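# Two robots open a locker's drop-down gate

## Task

Get the locker's front gate, a panel hinged at the bottom and latched at both top corners by spring pins, to swing down open and settle there. Then release it and back both robots away. It only counts if the gate stays open with no robot supporting it at the end, and neither robot may tip over or be left leaning.

## Robot and tools

Robots: r1 and r2 are identical Hello Robot Stretch 3 units. Each has a base with two drive wheels plus a passive rear omni wheel, a mast carrying a lift, and a telescoping arm that sticks out to the robot's right side. The base measures 0.33 m front to back and 0.34 m across and cannot strafe, so reaching further forward means driving. Spins happen about the point midway between the drive wheels, 0.05 m behind the front edge. With the arm pulled in and the wrist folded, the wrist overhangs the right side by up to 0.06 m and a spin clears a 0.28 m radius; an unfolded, level gripper reaches past that circle.

Frames: the base frame sits on the floor between the drive wheels, x ahead, y to the left, z up. hand_pose is reported in it, located where the closed fingertips meet; with all wrist joints at zero its x axis is up, y runs back along the arm toward the mast, z toward the robot's rear. The odometry frame is the base frame as it was when the scene began. Each robot reports only in its own frames, so relative placement of the two robots must come from images, lidar_m, wrist_depth_mm and head_depth_mm.

execute_actions: argument actions is a list holding zero or one action object. An empty list just returns states and images. The action is keyed "r1" and/or "r2"; under each you may give base, joints, contact_limits. base holds exactly one command, both relative to where the base last measured itself: translate_m (metres, -1 to 1, positive forward) or rotate_rad (radians, -3.2 to 3.2, positive counter-clockwise seen from above). joints holds absolute targets by name: lift_m 0 to 1.1 (arm height); arm_m 0 to 0.52 (extension); wrist_yaw_rad -1.345 to 4.42 (0 along the arm, positive toward the front, 3.0 folded over the base); wrist_pitch_rad -1.57 to 0.451 (0 level, negative tips fingers down); wrist_roll_rad -2.911 to 2.911 (0 fingers side by side); gripper_m -0.089 to 0.179 (larger is wider; the real fingertip gap is a bit smaller, zero below 0.007); head_pan_rad -3.953 to 1.73 (0 ahead, positive left, -1.57 along the arm); head_tilt_rad -1.53 to 0.419 (negative down). contact_limits accepts only arm_m, a motor effort percentage 1 to 100 at which the arm motion halts (contact_stop); the same limit applies as a negative when retracting and caps holding force until the next action. Too low a value stops instantly. Motions in one action start together. Any joint, base or robot omitted can still be driving toward an earlier target. cameras optionally lists r1_head_camera, r1_nav_camera, r1_wrist_camera, r2_head_camera, r2_nav_camera, r2_wrist_camera or "all"; omitted or null gives all, [] none. An unknown key, name or out-of-range number rejects the whole call with no motion. One action runs at most 15 s.

wait: seconds 0 to 10; commands nothing and returns the same report. zoom_image: camera plus region [x0, y0, x1, y1] in pixels from the image's top-left, no larger than 504 by 504, on that camera's latest full image. finished_scene: scene is the integer number of the current scene; it ends the scene permanently, so the gate must already be open and stable.

Results: joint_positions; base_status and joint_status per motion (done, off_target = resting short and maybe still pushing, contact_stop, time_out, torque_fault; after the last three the old target is dropped); on_its_own for uncommanded parts, where "held at" is the held target, not the position; motor_effort in percent, positive toward larger values, bracket = peak in the last action, noisy with fixed per-motor bias; base_odometry from wheel counts (slip counts as travel), heading -3.142 to 3.142; turned_by_wheels and turned_by_imu since last report; base_tilt in degrees, forward and right positive, with a fixed offset up to about 4; lidar_m, 12 distances in 30 degree sectors starting straight ahead and going counter-clockwise (4th left, 7th behind, 10th right), "-" for nothing, plane 0.17 m high, range 0.15 to 12 m, blind to clear objects and partly hidden by the robot's own mast; wrist_depth_mm and head_depth_mm, 7x7 grids of median depth in mm (45 to 1000 and 280 to 4000), head grid matches the sideways image; the pictures line names the images in order. If any result reports a stop, later movement calls in the same reply are skipped.

Behaviour: arm and lift halt and go limp when they push firmly; a limp lift can sag under load or keep pressing. Base, wrist and head have no such stop and will shove. Sustained strain can disable a wrist servo for 10 s. Full speed (0.30 m/s, 1.9 rad/s) only with lift_m under 0.30, arm_m under 0.03 and wrist_yaw_rad over 2.54; otherwise 0.10 m/s and 0.63 rad/s. Fold or unfold the wrist only with lift_m 0.32 to 0.95, pitch -0.4, roll near 0; keep pitch at -0.5 or lower when yaw is below -0.4. To release a grip open at least 0.02 beyond the contact value. The scene keeps running while you compose a reply.

Avoid: robots pressing or striking each other (no state line reports it, and a base touching the other keeps pushing hard); pushing firmly with the gripper above about 0.45 m, or pushing twice after a contact_stop, which can tip the robot; driving while hooked on something fixed; snagging furniture, especially reversing. If base_tilt shows a lean, free the gripper, reverse the last move in small steps, and lower lift_m near 0.2. Also avoid slams, drops and hard shoves.

Each tool is called after "Request:" as name([rows], argument=value, ...), one row to a line, values as JSON.

## Session

Request:
execute_actions(actions=[])

Scene clock: 0.00 s.
r1.base_odometry: x=+0.000 y=+0.000 heading=+0.000 (m, m, rad; r1's odometry frame)
r1.turned_by_wheels: +0.000 (rad since the last result)
r1.turned_by_imu: +0.000 (rad since the last result)
r1.base_tilt: forward=-1.1 right=-0.2 (deg)
r1.lidar_m: 1.55 2.52 2.01 4.05 3.35 3.34 2.14 1.77 1.76 1.69 1.40 1.40
r1.head_depth_mm: 1339 1355 1382 1415 1443 1469 1496 / 1418 1448 1473 1497 1519 1543 1567 / 1512 1536 1576 1595 1651 1673 1717 / 1629 1663 1697 1737 1780 1811 1868 / 1783 1799 1852 1895 1939 1990 2015 / 1942 1965 1989 2107 2166 2240 2180 / 2081 2204 2274 2335 2415 2501 2199
r1.base_status: not commanded
r1.joint_positions: lift_m=+0.488 arm_m=-0.001 wrist_yaw_rad=+2.857 wrist_pitch_rad=-0.588 wrist_roll_rad=-0.016 gripper_m=+0.037 head_pan_rad=+0.015 head_tilt_rad=-0.004
r1.joint_status: not commanded
r1.motor_effort: left_wheel=+1 right_wheel=+0 lift_m=+31 arm_m=+1 wrist_yaw_rad=+0 wrist_pitch_rad=+5 wrist_roll_rad=+0 gripper_m=+0 head_pan_rad=+1 head_tilt_rad=+2 (%)
r1.hand_pose: x=+0.0348 y=+0.0476 z=+0.4644 quat_wxyz=(+0.298, +0.694, +0.110, +0.647) (m; r1's base frame)
r1.wrist_depth_mm: - - - - - - - / - - - - - - - / - - - - - - - / 840 - 897 925 970 - - / 725 729 791 796 818 827 864 / 641 647 - 683 709 725 729 / 565 591 - 600 603 627 647
r2.base_odometry: x=+0.000 y=+0.000 heading=+0.000 (m, m, rad; r2's odometry frame)
r2.turned_by_wheels: +0.000 (rad since the last result)
r2.turned_by_imu: +0.000 (rad since the last result)
r2.base_tilt: forward=-0.4 right=-0.2 (deg)
r2.lidar_m: 2.38 2.46 3.31 1.92 3.49 2.50 2.41 2.44 1.76 1.69 1.75 2.35
r2.head_depth_mm: 1843 2459 2406 2433 2407 2361 2346 / 1843 2462 2426 2412 2390 2343 2319 / 1845 2437 2445 2403 2354 2345 2323 / 1844 2443 2402 2393 2353 2329 2326 / 1855 2415 2413 2372 2338 2296 2282 / 1870 2423 2387 2377 2316 2302 2294 / 1872 2411 2370 2329 2321 2293 2268
r2.base_status: not commanded
r2.joint_positions: lift_m=+0.415 arm_m=-0.001 wrist_yaw_rad=+3.031 wrist_pitch_rad=-0.399 wrist_roll_rad=-0.005 gripper_m=+0.037 head_pan_rad=-0.003 head_tilt_rad=+0.007
r2.joint_status: not commanded
r2.motor_effort: left_wheel=+0 right_wheel=+0 lift_m=+22 arm_m=-2 wrist_yaw_rad=+1 wrist_pitch_rad=+7 wrist_roll_rad=+0 gripper_m=+0 head_pan_rad=+1 head_tilt_rad=+2 (%)
r2.hand_pose: x=+0.0037 y=+0.0811 z=+0.4315 quat_wxyz=(+0.178, +0.698, +0.102, +0.686) (m; r2's base frame)
r2.wrist_depth_mm: - - - - - - - / - - - - - - - / - - - - - - - / - - - - - - - / 870 892 922 860 853 832 829 / 721 706 - 706 735 683 689 / 609 597 589 589 598 585 595
pictures: r1_head_camera (sideways: a quarter turn clockwise sets it upright), r1_nav_camera (sideways: a quarter turn counterclockwise sets it upright), r1_wrist_camera, r2_head_camera (sideways: a quarter turn clockwise sets it upright), r2_nav_camera (sideways: a quarter turn counterclockwise sets it upright), r2_wrist_camera
Images, in order (width x height): r1_head_camera 896x504, r1_nav_camera 672x504, r1_wrist_camera 644x364, r2_head_camera 896x504, r2_nav_camera 672x504, r2_wrist_camera 644x364.

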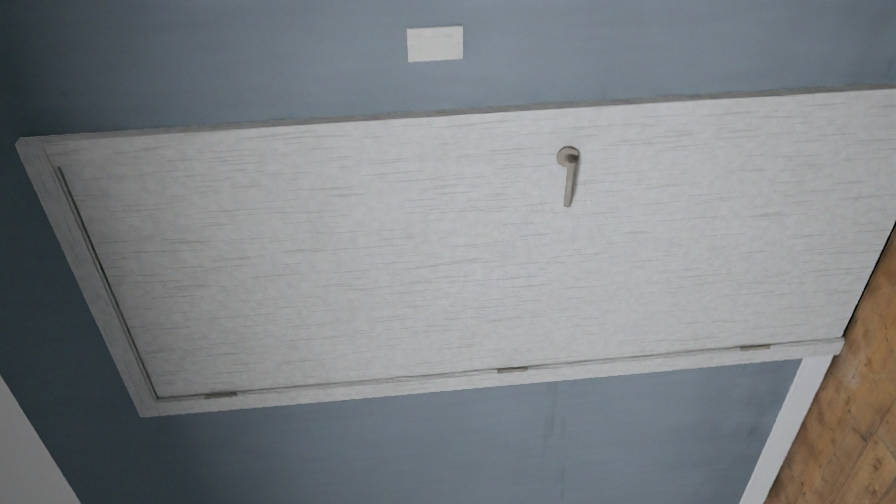

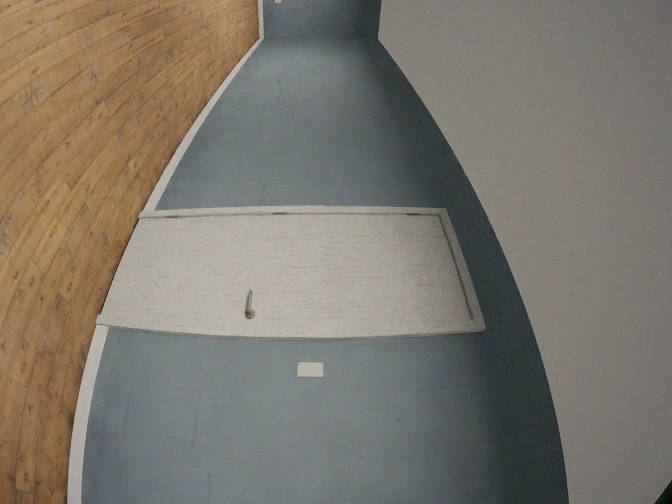

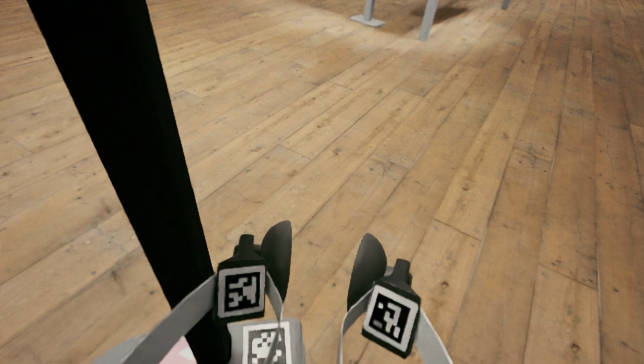

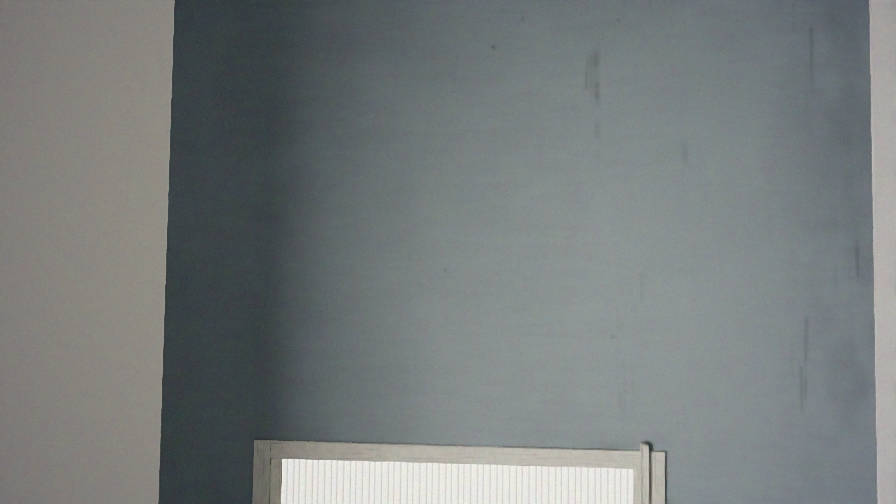

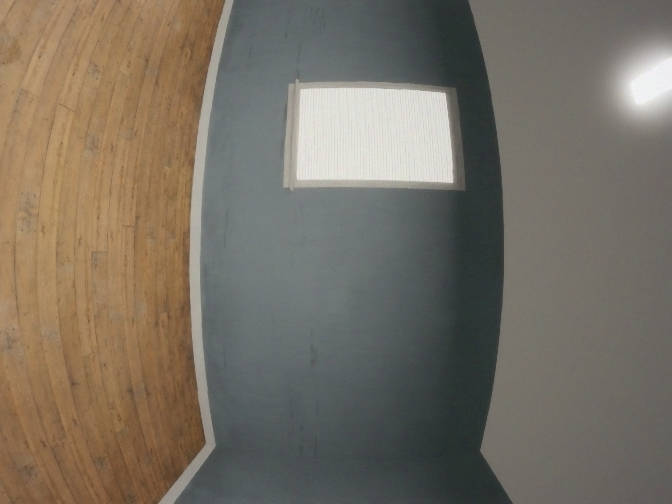

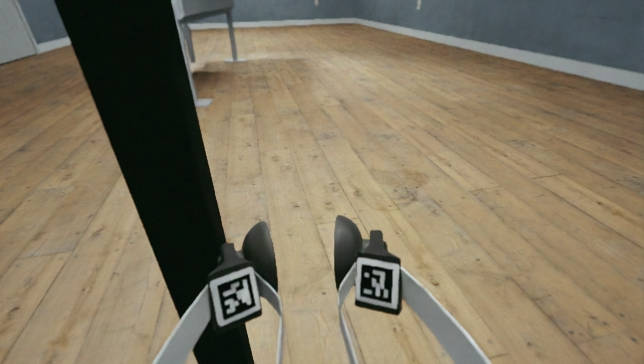

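Looking toward the locker with both heads.

Request:
execute_actions([
  {"r1":{"joints":{"head_pan_rad":1.6,"head_tilt_rad":-0.3}},"r2":{"joints":{"head_pan_rad":1.5,"head_tilt_rad":-0.3}}},
], cameras=["r1_head_camera","r1_nav_camera","r2_head_camera","r2_nav_camera"])

Scene clock: 8.10 s.
r1.base_odometry: x=+0.000 y=+0.000 heading=+0.000 (m, m, rad; r1's odometry frame)
r1.turned_by_wheels: +0.000 (rad since the last result)
r1.turned_by_imu: +0.000 (rad since the last result)
r1.base_tilt: forward=-1.0 right=-0.4 (deg)
r1.lidar_m: 1.55 2.52 2.01 4.05 3.33 3.35 2.14 1.77 1.76 1.70 1.41 1.40
r1.head_depth_mm: - - - 2181 2408 1824 1468 / - - - 3194 2396 1855 1479 / - - - 3726 2487 1864 1489 / - - - 3775 2483 1873 1493 / - - - 3820 2510 1900 1501 / 3994 - - 3930 2582 1914 1513 / 3613 3747 3864 3930 2568 1918 1526
r1.base_status: not commanded
r1.joint_positions: lift_m=+0.488 arm_m=-0.001 wrist_yaw_rad=+2.857 wrist_pitch_rad=-0.588 wrist_roll_rad=-0.016 gripper_m=+0.037 head_pan_rad=+1.593 head_tilt_rad=-0.296
r1.joint_status: all done
r1.motor_effort: left_wheel=+0(1) right_wheel=+0(0) lift_m=+32(31) arm_m=+1(1) wrist_yaw_rad=+0(1) wrist_pitch_rad=+5(5) wrist_roll_rad=+0(0) gripper_m=+0(1) head_pan_rad=+3(44) head_tilt_rad=-2(27) (%)
r1.hand_pose: x=+0.0348 y=+0.0476 z=+0.4644 quat_wxyz=(+0.298, +0.694, +0.110, +0.647) (m; r1's base frame)
r1.wrist_depth_mm: - - - - - - - / - - - - - - - / - - - - - - - / 832 - 908 927 959 987 - / 724 720 788 801 814 836 862 / 636 641 - 686 706 725 737 / 561 591 - 602 612 627 644
r2.base_odometry: x=+0.000 y=+0.000 heading=+0.000 (m, m, rad; r2's odometry frame)
r2.turned_by_wheels: +0.000 (rad since the last result)
r2.turned_by_imu: +0.000 (rad since the last result)
r2.base_tilt: forward=-0.4 right=-0.2 (deg)
r2.lidar_m: 2.37 2.45 3.32 1.92 3.47 2.50 2.40 2.44 1.76 1.69 1.75 2.36
r2.head_depth_mm: 3830 - - - 3301 2281 1732 / 3961 - - - 3267 2240 1725 / 3955 - - - 3239 2234 1719 / 3937 - - - 3213 2253 1704 / 3978 - - - 3239 2248 1710 / 3964 - - 2612 3044 2234 1709 / 3981 - - 2037 1999 2116 1699
r2.base_status: not commanded
r2.joint_positions: lift_m=+0.415 arm_m=-0.001 wrist_yaw_rad=+3.031 wrist_pitch_rad=-0.399 wrist_roll_rad=-0.005 gripper_m=+0.037 head_pan_rad=+1.493 head_tilt_rad=-0.296
r2.joint_status: all done
r2.motor_effort: left_wheel=+0(0) right_wheel=-1(0) lift_m=+23(23) arm_m=-2(1) wrist_yaw_rad=+0(1) wrist_pitch_rad=+7(6) wrist_roll_rad=+0(0) gripper_m=+0(0) head_pan_rad=+4(49) head_tilt_rad=-2(26) (%)
r2.hand_pose: x=+0.0037 y=+0.0811 z=+0.4315 quat_wxyz=(+0.178, +0.698, +0.102, +0.686) (m; r2's base frame)
r2.wrist_depth_mm: - - - - - - - / - - - - - - - / - - - - - - - / - - - - - - - / 874 914 924 858 848 871 835 / 703 701 - 711 722 675 676 / 613 604 598 600 581 590 581
pictures: r1_head_camera (sideways: a quarter turn clockwise sets it upright), r1_nav_camera (sideways: a quarter turn counterclockwise sets it upright), r2_head_camera (sideways: a quarter turn clockwise sets it upright), r2_nav_camera (sideways: a quarter turn counterclockwise sets it upright)
Images, in order (width x height): r1_head_camera 896x504, r1_nav_camera 672x504, r2_head_camera 896x504, r2_nav_camera 672x504.

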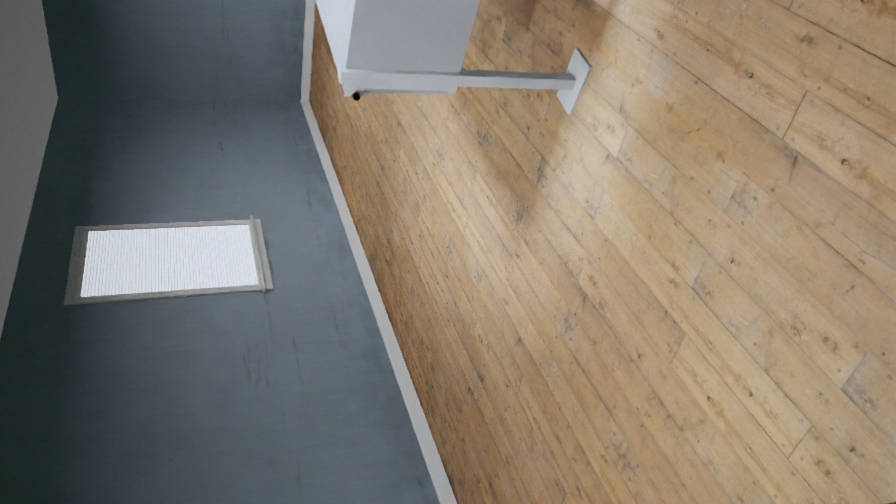

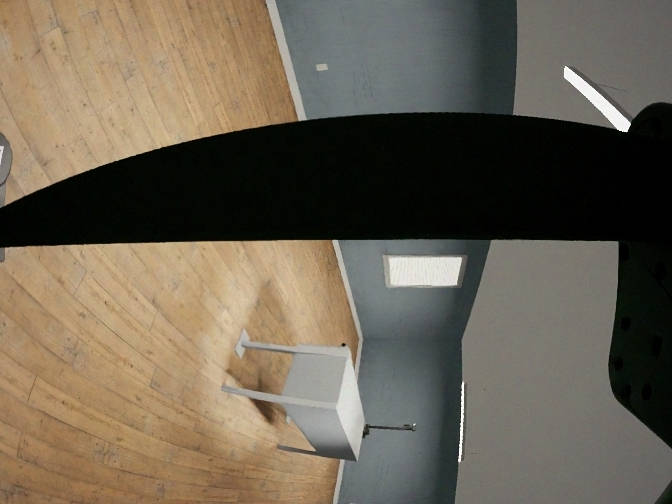

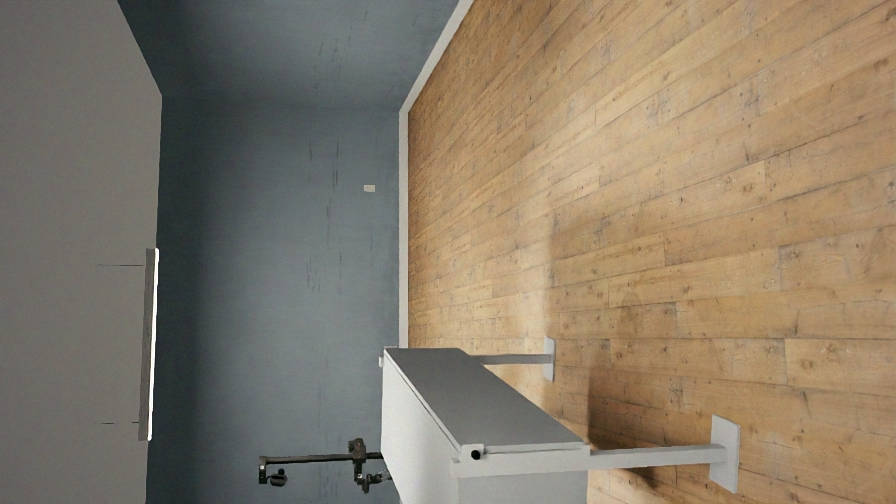

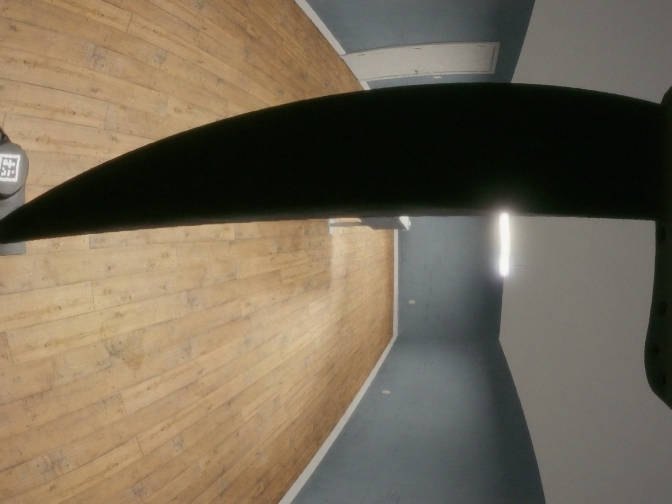

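Request:
execute_actions([
  {"r1":{"joints":{"head_pan_rad":1.73,"head_tilt_rad":-0.25},"base":{"rotate_rad":0.5}},"r2":{"joints":{"head_pan_rad":1.73,"head_tilt_rad":-0.3},"base":{"rotate_rad":0.3}}},
], cameras=["r1_head_camera","r2_head_camera"])

Scene clock: 20.20 s.
r1.base_odometry: x=+0.000 y=+0.000 heading=+0.500 (m, m, rad; r1's odometry frame)
r1.turned_by_wheels: +0.500 (rad since the last result)
r1.turned_by_imu: +0.500 (rad since the last result)
r1.base_tilt: forward=-0.9 right=-0.4 (deg)
r1.lidar_m: 2.44 2.01 4.11 3.35 3.34 2.16 1.78 1.77 1.72 1.41 1.40 1.55
r1.head_depth_mm: 3438 3626 3834 3988 2572 1904 1513 / 3303 3496 3661 3804 2597 1923 1520 / 3205 3421 3631 3773 2654 1952 1537 / 3149 3279 3445 3630 2649 1965 1541 / 3030 3187 3363 3472 2705 1987 1560 / 2925 3145 3285 3442 2739 2002 1576 / 2893 3036 3198 3323 2929 - -
r1.base_status: done
r1.joint_positions: lift_m=+0.488 arm_m=-0.001 wrist_yaw_rad=+2.857 wrist_pitch_rad=-0.588 wrist_roll_rad=-0.016 gripper_m=+0.037 head_pan_rad=+1.723 head_tilt_rad=-0.260
r1.joint_status: all done
r1.motor_effort: left_wheel=-6(11) right_wheel=+5(9) lift_m=+32(31) arm_m=+0(0) wrist_yaw_rad=+1(0) wrist_pitch_rad=+5(5) wrist_roll_rad=+0(0) gripper_m=+1(0) head_pan_rad=+4(16) head_tilt_rad=+6(13) (%)
r1.hand_pose: x=+0.0348 y=+0.0475 z=+0.4643 quat_wxyz=(+0.298, +0.693, +0.110, +0.647) (m; r1's base frame)
r1.wrist_depth_mm: - - - - - - - / - - - - - - - / - - - - - - - / 848 - 893 938 952 992 - / 716 733 783 793 817 834 871 / 632 641 - 684 713 717 735 / 563 593 - 602 609 631 644
r2.base_odometry: x=+0.000 y=+0.000 heading=+0.300 (m, m, rad; r2's odometry frame)
r2.turned_by_wheels: +0.300 (rad since the last result)
r2.turned_by_imu: +0.295 (rad since the last result)
r2.base_tilt: forward=-0.5 right=-0.2 (deg)
r2.lidar_m: 2.38 2.79 5.01 1.93 2.75 2.40 2.41 1.93 1.69 1.69 1.97 2.38
r2.head_depth_mm: 3811 - - 2424 2934 2259 1731 / 3926 - - 2101 2061 2153 1734 / 3916 - - 2160 2764 2246 1712 / 3987 - - - 3065 2235 1711 / 3951 - - - 3215 2244 1707 / 3678 - - - 3197 2226 1700 / 3370 3538 3672 3894 3191 2325 -
r2.base_status: done
r2.joint_positions: lift_m=+0.415 arm_m=-0.001 wrist_yaw_rad=+3.031 wrist_pitch_rad=-0.399 wrist_roll_rad=-0.005 gripper_m=+0.037 head_pan_rad=+1.720 head_tilt_rad=-0.296
r2.joint_status: all done
joint sent to its limit — the command would take r2.head_pan_rad past its upper limit, so that joint was sent only as far as its limit.
r2.motor_effort: left_wheel=-4(8) right_wheel=+5(7) lift_m=+23(23) arm_m=-1(2) wrist_yaw_rad=+0(1) wrist_pitch_rad=+6(6) wrist_roll_rad=+0(0) gripper_m=+0(1) head_pan_rad=+4(28) head_tilt_rad=-1(4) (%)
r2.hand_pose: x=+0.0037 y=+0.0811 z=+0.4315 quat_wxyz=(+0.178, +0.698, +0.102, +0.686) (m; r2's base frame)
r2.wrist_depth_mm: - - - - - - - / - - - - - - - / - - - - - - - / - - - - - - - / 885 887 884 873 832 839 847 / 726 710 - 694 735 691 698 / 599 599 594 604 591 595 591
pictures: r1_head_camera (sideways: a quarter turn clockwise sets it upright), r2_head_camera (sideways: a quarter turn clockwise sets it upright)
Images, in order (width x height): r1_head_camera 896x504, r2_head_camera 896x504.

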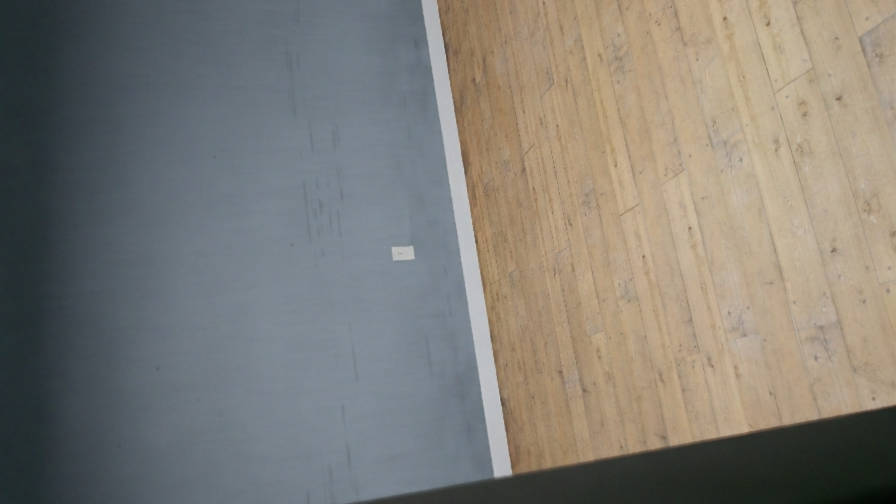

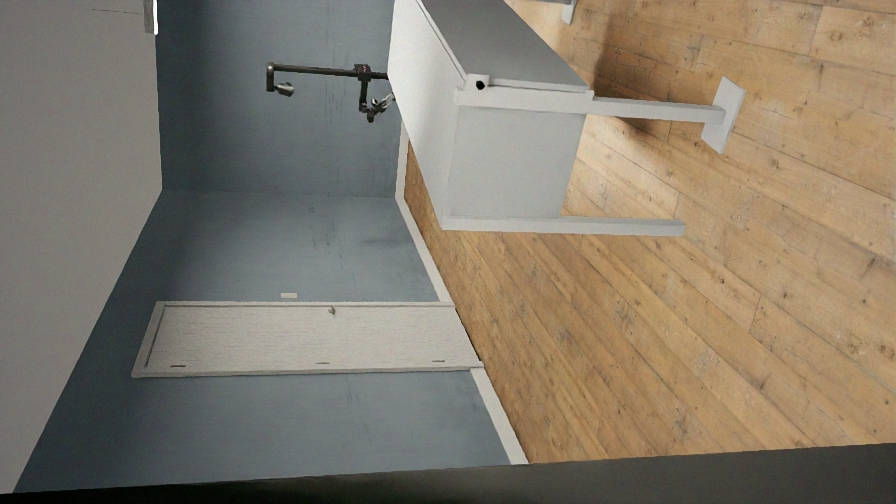

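Request:
zoom_image(camera="r2_head_camera", region=[380,0,620,140])

Request:
execute_actions([
  {"r1":{"joints":{"head_pan_rad":0.6,"head_tilt_rad":-0.2}}},
], cameras=["r1_head_camera"])

Region (380, 0, 620, 140) of r2_head_camera's 896x504 image, scaled by 2.100, with more detail than that image has; it fills the top 294 rows of this view, and the rest is white.

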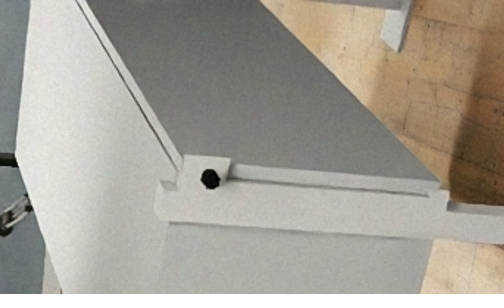

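Scene clock: 27.93 s.
r1.base_odometry: x=+0.000 y=+0.000 heading=+0.500 (m, m, rad; r1's odometry frame)
r1.turned_by_wheels: +0.000 (rad since the last result)
r1.turned_by_imu: +0.000 (rad since the last result)
r1.base_tilt: forward=-1.1 right=-0.3 (deg)
r1.lidar_m: 2.44 2.01 4.08 3.36 3.34 2.15 1.77 1.77 1.72 1.41 1.40 1.55
r1.head_depth_mm: - - - - 2816 2042 1596 / - - - - 2831 2046 1588 / - - - - 2935 2082 1615 / - - - 2311 2763 2090 1635 / - - - 2148 2677 2124 1638 / - - - 2277 2738 2134 1660 / 3946 - - - 3056 2175 1680
r1.base_status: not commanded
r1.joint_positions: lift_m=+0.488 arm_m=-0.001 wrist_yaw_rad=+2.857 wrist_pitch_rad=-0.588 wrist_roll_rad=-0.016 gripper_m=+0.037 head_pan_rad=+0.607 head_tilt_rad=-0.211
r1.joint_status: all done
r1.motor_effort: left_wheel=-7(6) right_wheel=+5(5) lift_m=+31(30) arm_m=+1(1) wrist_yaw_rad=+0(1) wrist_pitch_rad=+5(5) wrist_roll_rad=+0(0) gripper_m=+0(1) head_pan_rad=-3(43) head_tilt_rad=+7(15) (%)
r1.hand_pose: x=+0.0348 y=+0.0475 z=+0.4643 quat_wxyz=(+0.298, +0.693, +0.110, +0.647) (m; r1's base frame)
r1.wrist_depth_mm: - - - - - - - / - - - - - - - / - - - - - - - / 843 - 903 939 973 994 - / 720 733 781 783 826 843 866 / 632 639 - 681 712 715 740 / 564 589 - 604 606 625 641
r2.base_odometry: x=+0.000 y=+0.000 heading=+0.300 (m, m, rad; r2's odometry frame)
r2.turned_by_wheels: +0.000 (rad since the last result)
r2.turned_by_imu: +0.000 (rad since the last result)
r2.base_tilt: forward=-0.4 right=-0.2 (deg)
r2.lidar_m: 2.38 2.79 5.05 1.92 2.75 2.40 2.41 1.93 1.69 1.69 1.98 2.38
r2.head_depth_mm: 3768 - - 2424 2945 2258 1712 / 3848 - - 2103 2056 2150 1731 / 3902 - - 2177 2720 2251 1708 / 3953 - - - 3052 2250 1728 / - - - - 3214 2252 1710 / 3753 - - - 3216 2213 1706 / 3382 3550 3658 3851 3190 2310 -
r2.base_status: not commanded
r2.joint_positions: lift_m=+0.415 arm_m=-0.001 wrist_yaw_rad=+3.031 wrist_pitch_rad=-0.399 wrist_roll_rad=-0.005 gripper_m=+0.037 head_pan_rad=+1.720 head_tilt_rad=-0.296
r2.joint_status: not commanded
r2.motor_effort: left_wheel=-4(4) right_wheel=+5(5) lift_m=+22(22) arm_m=-2(2) wrist_yaw_rad=-1(0) wrist_pitch_rad=+6(7) wrist_roll_rad=+0(0) gripper_m=+0(0) head_pan_rad=+6(4) head_tilt_rad=-2(2) (%)
r2.hand_pose: x=+0.0037 y=+0.0811 z=+0.4315 quat_wxyz=(+0.178, +0.698, +0.102, +0.686) (m; r2's base frame)
r2.wrist_depth_mm: - - - - - - - / - - - - - - - / - - - - - - - / - - - - - - - / 876 883 913 851 865 832 836 / 714 704 - 693 724 696 711 / 606 598 583 604 593 585 570
pictures: r1_head_camera (sideways: a quarter turn clockwise sets it upright)
Images, in order (width x height): r1_head_camera 896x504.

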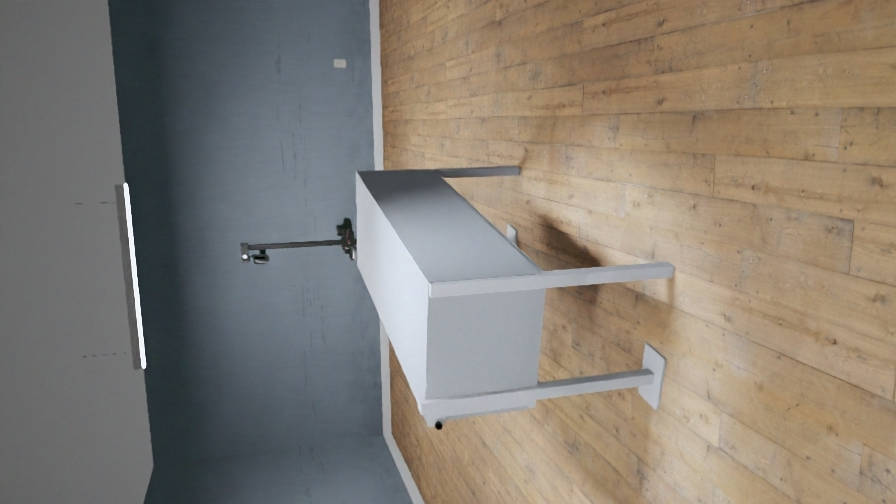

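Request:
execute_actions([
  {"r1":{"joints":{"lift_m":0.28,"head_pan_rad":0,"head_tilt_rad":-0.4},"base":{"rotate_rad":1.05}},"r2":{"joints":{"lift_m":0.28,"head_pan_rad":0,"head_tilt_rad":-0.4},"base":{"rotate_rad":1.53}}},
], cameras=[])

Request:
execute_actions([
  {"r1":{"base":{"translate_m":1.0}},"r2":{"base":{"translate_m":1.0}}},
], cameras=[])

Request:
execute_actions([
  {"r1":{"base":{"translate_m":0.65}},"r2":{"base":{"translate_m":0.3}}},
], cameras=["r1_head_camera","r2_head_camera"])

Scene clock: 66.23 s.
r1.base_odometry: x=+0.000 y=+0.000 heading=+1.549 (m, m, rad; r1's odometry frame)
r1.turned_by_wheels: +1.050 (rad since the last result)
r1.turned_by_imu: +1.049 (rad since the last result)
r1.base_tilt: forward=-1.0 right=-0.5 (deg)
r1.lidar_m: 4.04 3.36 3.34 2.14 1.77 1.76 1.70 1.41 1.40 1.55 2.50 2.01
r1.head_depth_mm: - - 2082 2730 2099 1648 1361 / - - 3686 2738 2120 1656 1364 / - - - 2929 2142 1677 1373 / - - - 2965 2172 1689 1380 / - - - 3017 2180 1702 1391 / 3969 - - 3038 2197 1703 1397 / 3660 3800 3978 3107 2208 1730 1414
r1.base_status: done
r1.joint_positions: lift_m=+0.280 arm_m=-0.001 wrist_yaw_rad=+2.857 wrist_pitch_rad=-0.589 wrist_roll_rad=-0.016 gripper_m=+0.037 head_pan_rad=+0.007 head_tilt_rad=-0.395
r1.joint_status: all done
r1.motor_effort: left_wheel=-6(12) right_wheel=+4(8) lift_m=+26(25) arm_m=+0(1) wrist_yaw_rad=+0(0) wrist_pitch_rad=+5(5) wrist_roll_rad=+0(0) gripper_m=+1(0) head_pan_rad=-3(34) head_tilt_rad=-2(24) (%)
r1.hand_pose: x=+0.0348 y=+0.0474 z=+0.2566 quat_wxyz=(+0.298, +0.693, +0.110, +0.647) (m; r1's base frame)
r1.wrist_depth_mm: - - - - - - - / 800 - 890 941 - - - / 648 - 707 740 770 807 850 / 540 - 584 603 622 653 677 / 484 - - 529 529 544 559 / - - - 453 460 464 480 / - - - 394 391 409 417
r2.base_odometry: x=+0.000 y=+0.000 heading=+1.829 (m, m, rad; r2's odometry frame)
r2.turned_by_wheels: +1.530 (rad since the last result)
r2.turned_by_imu: +1.505 (rad since the last result)
r2.base_tilt: forward=-0.4 right=-0.2 (deg)
r2.lidar_m: 1.93 2.81 2.41 2.40 1.97 1.69 1.69 1.93 2.38 2.38 2.72 4.62
r2.head_depth_mm: - - - - 2692 1974 1557 / - - - 3513 2681 1984 1563 / - - 3141 2292 2655 1954 1546 / - - - 2070 2523 1952 1553 / - - - 2185 2504 1952 1539 / - - - - 2638 1930 1531 / - - - - 2610 1936 1530
r2.base_status: done
r2.joint_positions: lift_m=+0.280 arm_m=-0.001 wrist_yaw_rad=+3.031 wrist_pitch_rad=-0.400 wrist_roll_rad=-0.005 gripper_m=+0.037 head_pan_rad=+0.007 head_tilt_rad=-0.395
r2.joint_status: all done
r2.motor_effort: left_wheel=-4(9) right_wheel=+4(10) lift_m=+20(19) arm_m=-2(1) wrist_yaw_rad=+0(0) wrist_pitch_rad=+7(7) wrist_roll_rad=+0(0) gripper_m=+1(0) head_pan_rad=-3(52) head_tilt_rad=-3(16) (%)
r2.hand_pose: x=+0.0037 y=+0.0810 z=+0.2969 quat_wxyz=(+0.179, +0.698, +0.103, +0.686) (m; r2's base frame)
r2.wrist_depth_mm: - - - - - - - / - - - - - - - / - - - - - - - / 846 838 857 826 814 818 801 / 656 645 682 644 650 634 630 / 528 534 - 532 542 520 503 / 456 488 - - 442 435 437
pictures: none
No camera images: the call's "cameras" was empty. Leave "cameras" out to get every camera's image.

Scene clock: 71.23 s.
r1.base_odometry: x=+0.022 y=+1.000 heading=+1.549 (m, m, rad; r1's odometry frame)
r1.turned_by_wheels: +0.000 (rad since the last result)
r1.turned_by_imu: -0.006 (rad since the last result)
r1.base_tilt: forward=-0.9 right=-0.5 (deg)
r1.lidar_m: 3.28 2.72 2.71 3.00 2.54 2.53 2.51 2.06 2.03 2.28 1.19 1.27
r1.head_depth_mm: - - - 2863 2110 1659 1360 / - - - 2908 2116 1671 1371 / - - - 2946 2148 1674 1381 / - - - 2964 2156 1696 1390 / 3578 3857 - 2993 2176 1700 1393 / 3233 3356 3660 3039 2200 1705 1403 / 2966 3065 3280 3096 2229 1716 1407
r1.base_status: done
r1.joint_positions: lift_m=+0.280 arm_m=-0.001 wrist_yaw_rad=+2.857 wrist_pitch_rad=-0.589 wrist_roll_rad=-0.016 gripper_m=+0.037 head_pan_rad=+0.007 head_tilt_rad=-0.396
r1.joint_status: not commanded
r1.motor_effort: left_wheel=-6(10) right_wheel=+4(8) lift_m=+26(26) arm_m=+0(0) wrist_yaw_rad=+0(0) wrist_pitch_rad=+5(5) wrist_roll_rad=+0(0) gripper_m=+0(0) head_pan_rad=-3(3) head_tilt_rad=-3(4) (%)
r1.hand_pose: x=+0.0348 y=+0.0473 z=+0.2565 quat_wxyz=(+0.299, +0.693, +0.110, +0.646) (m; r1's base frame)
r1.wrist_depth_mm: - - - - - - - / 809 - 886 945 997 - - / 655 - 707 743 773 796 835 / 550 - 590 600 623 646 671 / 484 - - 525 531 543 555 / - - - 448 459 466 477 / - - - 393 393 410 415
r2.base_odometry: x=-0.255 y=+0.967 heading=+1.829 (m, m, rad; r2's odometry frame)
r2.turned_by_wheels: +0.000 (rad since the last result)
r2.turned_by_imu: -0.006 (rad since the last result)
r2.base_tilt: forward=-0.4 right=-0.2 (deg)
r2.lidar_m: 0.93 2.54 2.16 2.17 2.48 2.67 2.67 3.05 2.62 2.62 2.99 2.28
r2.head_depth_mm: - - - 3569 2670 1978 1552 / - - - 1538 1374 1884 1547 / - - - 1466 1020 1072 1424 / - - - 1455 1077 1140 1546 / - - - 1441 1121 1208 1544 / - - - - 1164 1286 1468 / 3988 - - - 2602 1946 1542
r2.base_status: done
r2.joint_positions: lift_m=+0.280 arm_m=-0.001 wrist_yaw_rad=+3.031 wrist_pitch_rad=-0.400 wrist_roll_rad=-0.005 gripper_m=+0.037 head_pan_rad=+0.007 head_tilt_rad=-0.396
r2.joint_status: not commanded
r2.motor_effort: left_wheel=-4(7) right_wheel=+3(9) lift_m=+20(20) arm_m=-2(1) wrist_yaw_rad=+0(0) wrist_pitch_rad=+7(7) wrist_roll_rad=+0(0) gripper_m=+0(1) head_pan_rad=-3(3) head_tilt_rad=-1(2) (%)
r2.hand_pose: x=+0.0037 y=+0.0809 z=+0.2968 quat_wxyz=(+0.179, +0.698, +0.103, +0.686) (m; r2's base frame)
r2.wrist_depth_mm: - - - - - - - / - - - - - - - / - - - - - - - / 861 858 868 810 831 805 796 / 652 642 683 649 644 628 628 / 538 537 - 526 542 517 516 / 452 482 - - 445 440 444
pictures: none
No camera images: the call's "cameras" was empty. Leave "cameras" out to get every camera's image.

Scene clock: 75.10 s.
r1.base_odometry: x=+0.036 y=+1.650 heading=+1.549 (m, m, rad; r1's odometry frame)
r1.turned_by_wheels: +0.000 (rad since the last result)
r1.turned_by_imu: -0.004 (rad since the last result)
r1.base_tilt: forward=-1.0 right=-0.4 (deg)
r1.lidar_m: 2.79 2.29 2.28 2.52 3.03 3.00 3.02 2.47 2.46 0.89 0.78 5.42
r1.head_depth_mm: - - - 2871 2106 1648 1365 / - - - 2881 2113 1660 1371 / - - - 2931 2148 1682 1386 / 3421 3659 3871 2964 2146 1677 1390 / 3040 3253 3415 2993 2165 1693 1395 / 2731 2842 3030 3001 2202 1712 1401 / 2474 2600 2714 2818 2208 1723 1405
r1.base_status: done
r1.joint_positions: lift_m=+0.280 arm_m=-0.001 wrist_yaw_rad=+2.857 wrist_pitch_rad=-0.589 wrist_roll_rad=-0.016 gripper_m=+0.037 head_pan_rad=+0.007 head_tilt_rad=-0.396
r1.joint_status: not commanded
r1.motor_effort: left_wheel=-4(9) right_wheel=+3(10) lift_m=+25(26) arm_m=+0(0) wrist_yaw_rad=-1(0) wrist_pitch_rad=+5(5) wrist_roll_rad=+0(0) gripper_m=+0(0) head_pan_rad=-4(3) head_tilt_rad=-2(4) (%)
r1.hand_pose: x=+0.0348 y=+0.0473 z=+0.2565 quat_wxyz=(+0.299, +0.693, +0.110, +0.646) (m; r1's base frame)
r1.wrist_depth_mm: - - - - - - - / 811 - 897 943 994 - - / 650 - 710 733 759 814 850 / 547 - 589 603 625 644 673 / 490 - - 527 533 537 558 / - - - 450 459 468 477 / - - - 394 395 405 420
r2.base_odometry: x=-0.332 y=+1.257 heading=+1.829 (m, m, rad; r2's odometry frame)
r2.turned_by_wheels: +0.000 (rad since the last result)
r2.turned_by_imu: -0.002 (rad since the last result)
r2.base_tilt: forward=-0.4 right=-0.2 (deg)
r2.lidar_m: 0.63 0.81 2.10 2.10 2.39 2.97 2.96 3.16 2.70 2.69 3.08 2.00
r2.head_depth_mm: - - - 1622 1672 1907 1556 / - - - 1479 968 771 825 / - - - 1464 960 741 770 / - - - 1457 949 777 829 / - - - - 952 817 878 / - - - 4000 945 863 941 / 3877 - - 3955 2622 905 995
r2.base_status: done
r2.joint_positions: lift_m=+0.280 arm_m=-0.001 wrist_yaw_rad=+3.031 wrist_pitch_rad=-0.400 wrist_roll_rad=-0.005 gripper_m=+0.037 head_pan_rad=+0.007 head_tilt_rad=-0.396
r2.joint_status: not commanded
r2.motor_effort: left_wheel=-4(6) right_wheel=+3(8) lift_m=+20(20) arm_m=-1(1) wrist_yaw_rad=-1(0) wrist_pitch_rad=+7(7) wrist_roll_rad=+0(0) gripper_m=+0(0) head_pan_rad=-3(4) head_tilt_rad=-2(2) (%)
r2.hand_pose: x=+0.0037 y=+0.0809 z=+0.2968 quat_wxyz=(+0.179, +0.697, +0.103, +0.686) (m; r2's base frame)
r2.wrist_depth_mm: - - - - - - - / - - - - - - - / - - - - - - - / 857 851 840 818 819 815 785 / 655 649 669 659 643 635 639 / 538 538 - 530 539 521 514 / 457 475 - - 447 431 435
pictures: r1_head_camera (sideways: a quarter turn clockwise sets it upright), r2_head_camera (sideways: a quarter turn clockwise sets it upright)
Images, in order (width x height): r1_head_camera 896x504, r2_head_camera 896x504.

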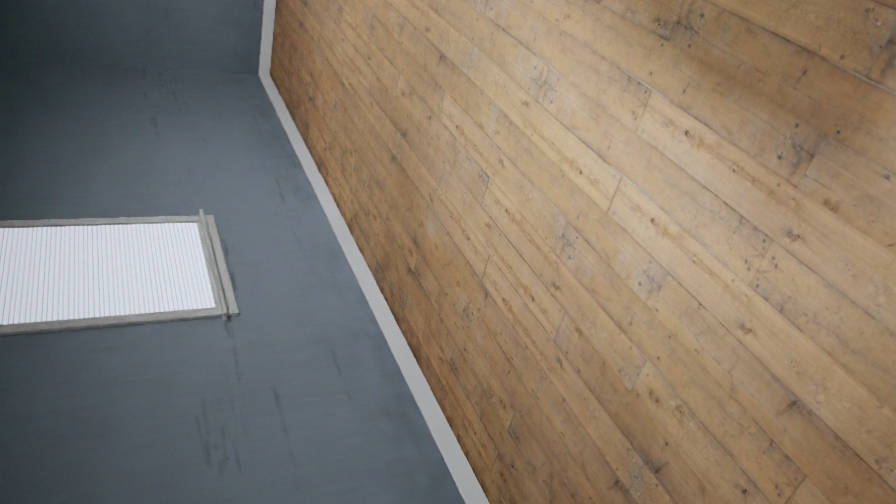

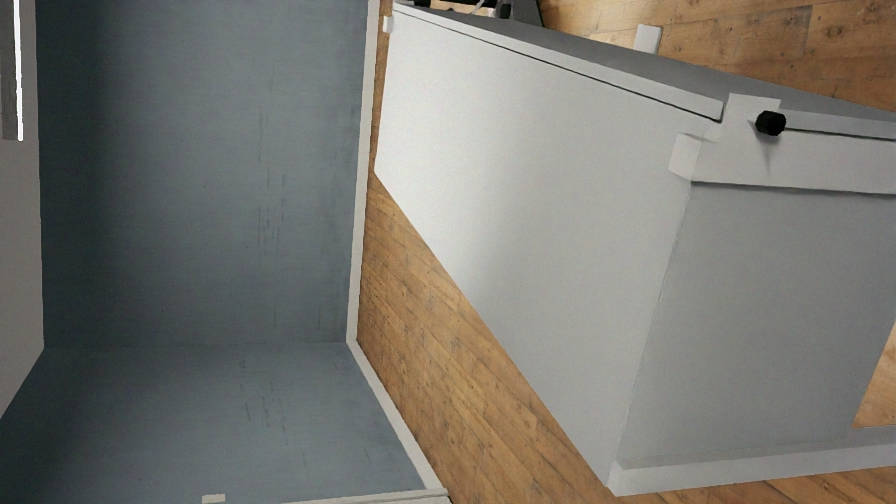

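Request:
execute_actions([
  {"r1":{"joints":{"lift_m":0.8,"wrist_pitch_rad":-0.4,"head_pan_rad":-1.57,"head_tilt_rad":-0.55},"base":{"rotate_rad":0.84}},"r2":{"joints":{"lift_m":0.8,"head_pan_rad":-1.57,"head_tilt_rad":-0.55},"base":{"rotate_rad":1.36}}},
], cameras=["r1_head_camera","r2_head_camera"])

Scene clock: 88.73 s.
r1.base_odometry: x=+0.036 y=+1.650 heading=+2.389 (m, m, rad; r1's odometry frame)
r1.turned_by_wheels: +0.840 (rad since the last result)
r1.turned_by_imu: +0.839 (rad since the last result)
r1.base_tilt: forward=-1.1 right=-0.3 (deg)
r1.lidar_m: 2.28 2.36 3.16 3.02 3.12 2.58 2.46 2.55 0.89 0.78 3.30 2.38
r1.head_depth_mm: - 1723 1103 914 1035 1464 1300 / - 1747 1115 925 1041 1475 1301 / - 1925 1185 923 1048 1441 1271 / - - 2898 2286 1797 1484 1304 / - - 3169 2310 1812 1496 1293 / - - 3188 2307 1817 1497 1273 / - - 3202 2345 1838 1514 1274
r1.base_status: done
r1.joint_positions: lift_m=+0.800 arm_m=-0.001 wrist_yaw_rad=+2.857 wrist_pitch_rad=-0.421 wrist_roll_rad=-0.016 gripper_m=+0.037 head_pan_rad=-1.563 head_tilt_rad=-0.544
r1.joint_status: all done
r1.motor_effort: left_wheel=-6(14) right_wheel=+5(8) lift_m=+35(38) arm_m=+1(0) wrist_yaw_rad=+1(1) wrist_pitch_rad=+8(9) wrist_roll_rad=+0(0) gripper_m=+0(2) head_pan_rad=-4(42) head_tilt_rad=-4(20) (%)
r1.hand_pose: x=+0.0416 y=+0.0707 z=+0.8118 quat_wxyz=(+0.244, +0.700, +0.051, +0.669) (m; r1's base frame)
r1.wrist_depth_mm: - - - - - - - / - - - - - - - / - - - - - - - / - - - - - - - / - - - - - - - / - - - - - - - / 944 966 - - - - -
r2.base_odometry: x=-0.332 y=+1.257 heading=-3.095 (m, m, rad; r2's odometry frame)
r2.turned_by_wheels: +1.360 (rad since the last result)
r2.turned_by_imu: +1.338 (rad since the last result)
r2.base_tilt: forward=-0.4 right=-0.2 (deg)
r2.lidar_m: 2.09 2.19 3.05 2.96 3.10 2.77 2.68 2.81 3.92 0.63 0.81 2.16
r2.head_depth_mm: - - - 2872 2103 1681 1379 / - - - 2884 2110 1665 1380 / - - 1724 1406 1962 1669 1376 / - - 1578 1016 760 837 1287 / - - 1544 1012 791 864 1299 / - - - 1008 810 891 1362 / - - - 1003 830 921 1359
r2.base_status: done
r2.joint_positions: lift_m=+0.800 arm_m=-0.001 wrist_yaw_rad=+3.031 wrist_pitch_rad=-0.400 wrist_roll_rad=-0.005 gripper_m=+0.037 head_pan_rad=-1.563 head_tilt_rad=-0.543
r2.joint_status: all done
r2.motor_effort: left_wheel=-4(9) right_wheel=+4(9) lift_m=+25(25) arm_m=-2(1) wrist_yaw_rad=-1(0) wrist_pitch_rad=+7(7) wrist_roll_rad=+0(0) gripper_m=+0(0) head_pan_rad=-3(48) head_tilt_rad=-4(20) (%)
r2.hand_pose: x=+0.0037 y=+0.0809 z=+0.8165 quat_wxyz=(+0.179, +0.697, +0.103, +0.686) (m; r2's base frame)
r2.wrist_depth_mm: - - - - - - - / - - - - - - - / - - - - - - - / - - - - - - - / - - - - - - - / - - - - - - - / - - 984 - - - -
pictures: r1_head_camera (sideways: a quarter turn clockwise sets it upright), r2_head_camera (sideways: a quarter turn clockwise sets it upright)
Images, in order (width x height): r1_head_camera 896x504, r2_head_camera 896x504.

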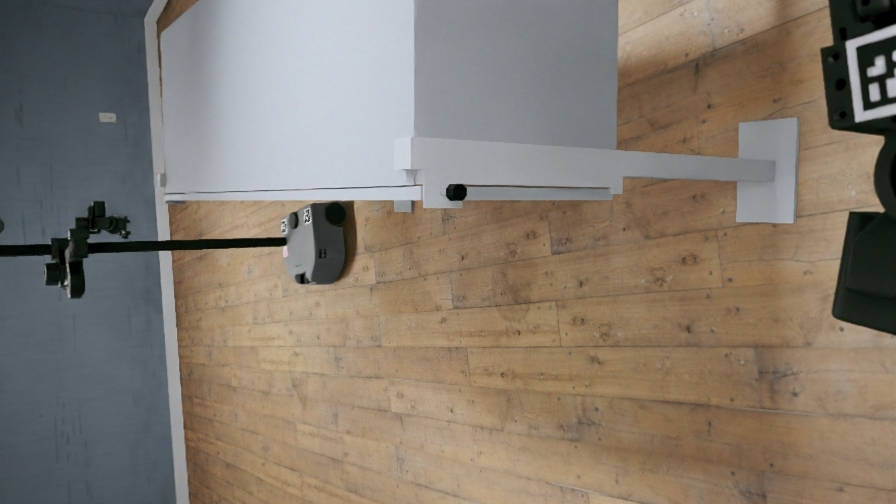

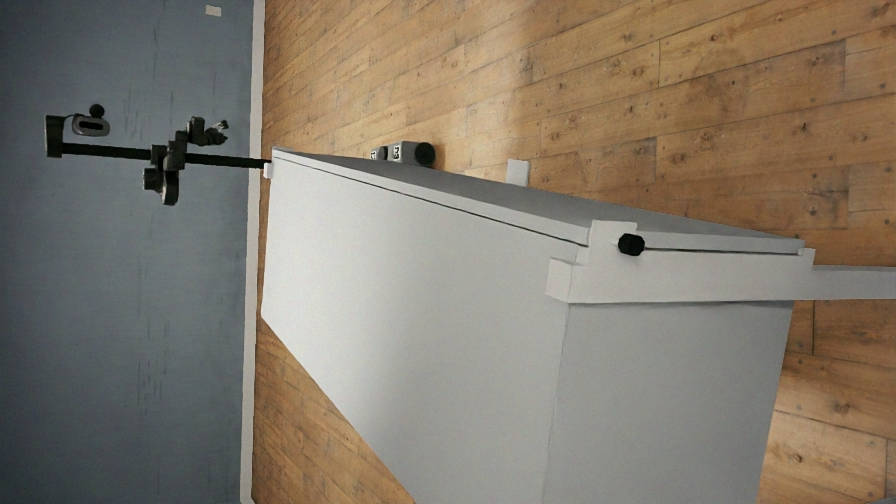

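Request:
execute_actions([
  {"r1":{"joints":{"wrist_yaw_rad":0,"gripper_m":0.09},"base":{"rotate_rad":0.07}},"r2":{"joints":{"wrist_yaw_rad":0,"gripper_m":0.09},"base":{"rotate_rad":-0.15}}},
])

Scene clock: 113.83 s.
r1.base_odometry: x=+0.036 y=+1.650 heading=+2.458 (m, m, rad; r1's odometry frame)
r1.turned_by_wheels: +0.070 (rad since the last result)
r1.turned_by_imu: +0.070 (rad since the last result)
r1.base_tilt: forward=-1.1 right=-0.3 (deg)
r1.lidar_m: 2.28 2.41 3.11 3.00 3.19 2.50 2.46 2.60 0.78 0.78 3.08 2.34
r1.head_depth_mm: - 1727 1107 904 1013 1463 1299 / - 1742 1112 904 1023 1396 1294 / - - 2850 2205 1747 1517 - / - - 2975 2292 1794 1521 1269 / - - 3165 2320 1812 1529 1265 / - - 3192 2317 1818 1498 1271 / - - 3252 2368 1833 1508 1275
r1.base_status: done
r1.joint_positions: lift_m=+0.800 arm_m=-0.001 wrist_yaw_rad=+0.003 wrist_pitch_rad=-0.421 wrist_roll_rad=-0.016 gripper_m=+0.090 head_pan_rad=-1.563 head_tilt_rad=-0.544
r1.joint_status: all done
r1.motor_effort: left_wheel=-7(11) right_wheel=+5(7) lift_m=+35(36) arm_m=+1(1) wrist_yaw_rad=-4(3) wrist_pitch_rad=+8(8) wrist_roll_rad=+0(0) gripper_m=+0(97) head_pan_rad=-3(4) head_tilt_rad=-4(4) (%)
r1.hand_pose: x=-0.0209 y=-0.3683 z=+0.8118 quat_wxyz=(+0.697, +0.150, -0.685, -0.146) (m; r1's base frame)
r1.wrist_depth_mm: - - - - - - - / - - - - - 504 624 / - - - - - 506 471 / - - - - - 545 504 / - - - - 663 601 535 / - - - - - 646 580 / 950 961 - - 999 - -
r2.base_odometry: x=-0.332 y=+1.257 heading=+3.039 (m, m, rad; r2's odometry frame)
r2.turned_by_wheels: -0.150 (rad since the last result)
r2.turned_by_imu: -0.148 (rad since the last result)
r2.base_tilt: forward=-0.4 right=-0.2 (deg)
r2.lidar_m: 2.10 2.12 2.67 2.95 2.99 2.91 2.68 2.72 3.41 0.63 0.81 2.27
r2.head_depth_mm: - - - 2872 2110 1680 1383 / - - - 2865 2129 1666 1388 / - - - 2881 2102 1665 1445 / - - 3749 2585 2076 1659 1403 / - - 1550 1011 782 856 953 / - - 1546 1004 776 827 1277 / - - 1532 997 778 845 1302
r2.base_status: done
r2.joint_positions: lift_m=+0.800 arm_m=-0.001 wrist_yaw_rad=+0.002 wrist_pitch_rad=-0.400 wrist_roll_rad=-0.005 gripper_m=+0.090 head_pan_rad=-1.563 head_tilt_rad=-0.543
r2.joint_status: all done
r2.motor_effort: left_wheel=+4(6) right_wheel=-5(7) lift_m=+24(24) arm_m=-1(2) wrist_yaw_rad=-2(3) wrist_pitch_rad=+7(7) wrist_roll_rad=+0(0) gripper_m=+0(100) head_pan_rad=-3(3) head_tilt_rad=-3(4) (%)
r2.hand_pose: x=-0.0210 y=-0.3709 z=+0.8165 quat_wxyz=(+0.695, +0.142, -0.691, -0.140) (m; r2's base frame)
r2.wrist_depth_mm: - - - - - - - / 504 496 552 - - - - / 395 399 395 - - - - / 431 436 438 - - - - / 472 476 479 - - - - / 531 541 546 - - - - / - - - - - - -
pictures: r1_head_camera (sideways: a quarter turn clockwise sets it upright), r1_nav_camera (sideways: a quarter turn counterclockwise sets it upright), r1_wrist_camera, r2_head_camera (sideways: a quarter turn clockwise sets it upright), r2_nav_camera (sideways: a quarter turn counterclockwise sets it upright), r2_wrist_camera
Images, in order (width x height): r1_head_camera 896x504, r1_nav_camera 672x504, r1_wrist_camera 644x364, r2_head_camera 896x504, r2_nav_camera 672x504, r2_wrist_camera 644x364.

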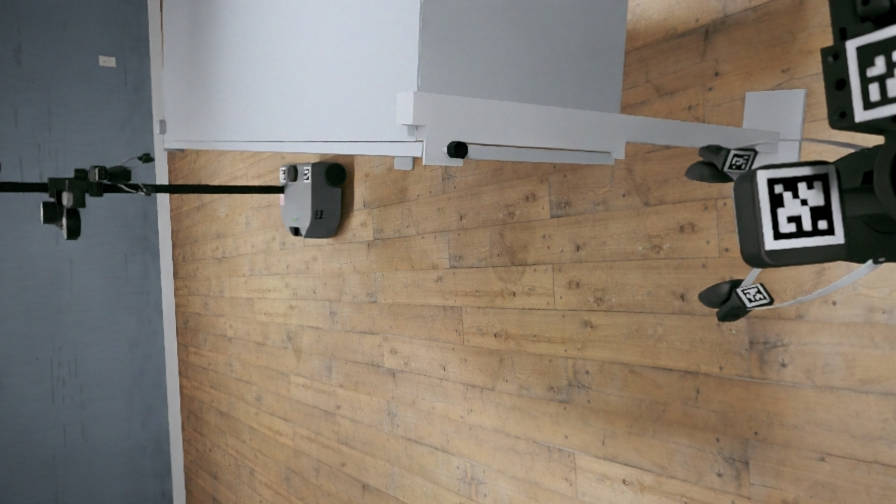

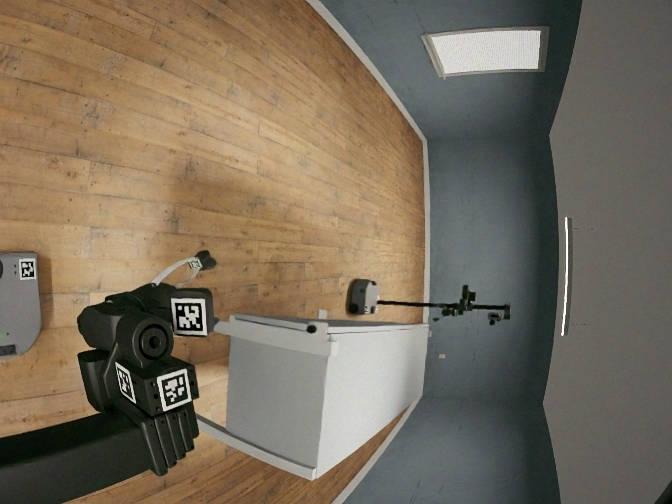

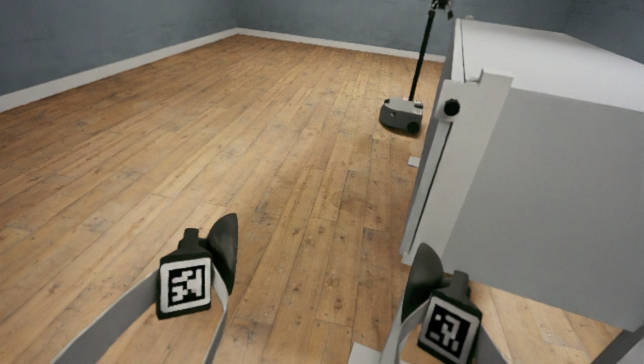

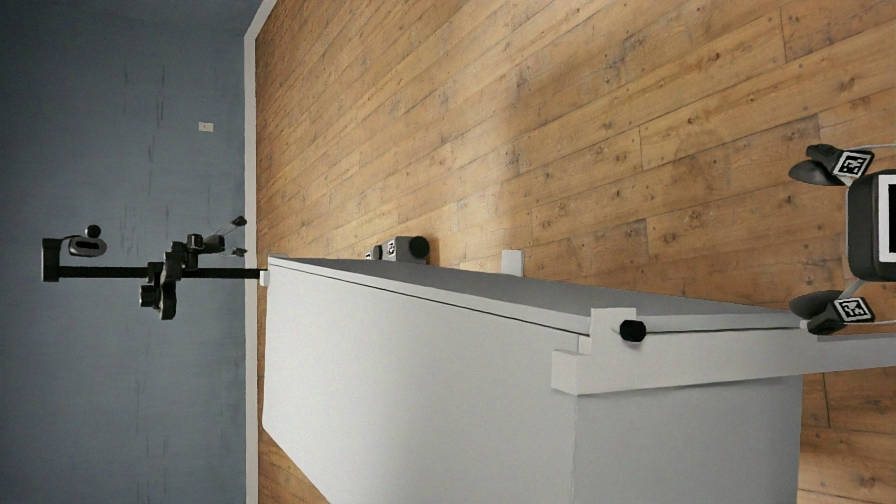

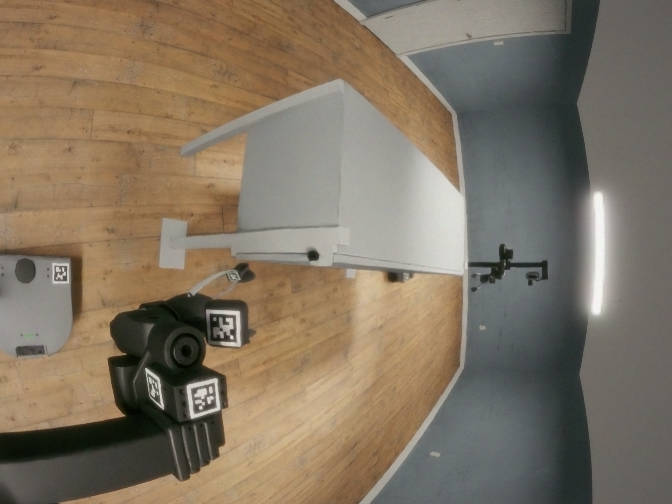

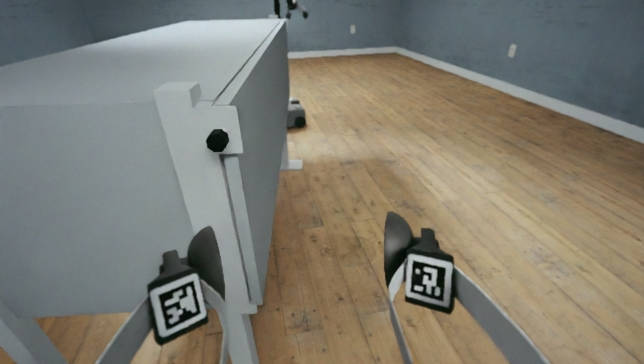

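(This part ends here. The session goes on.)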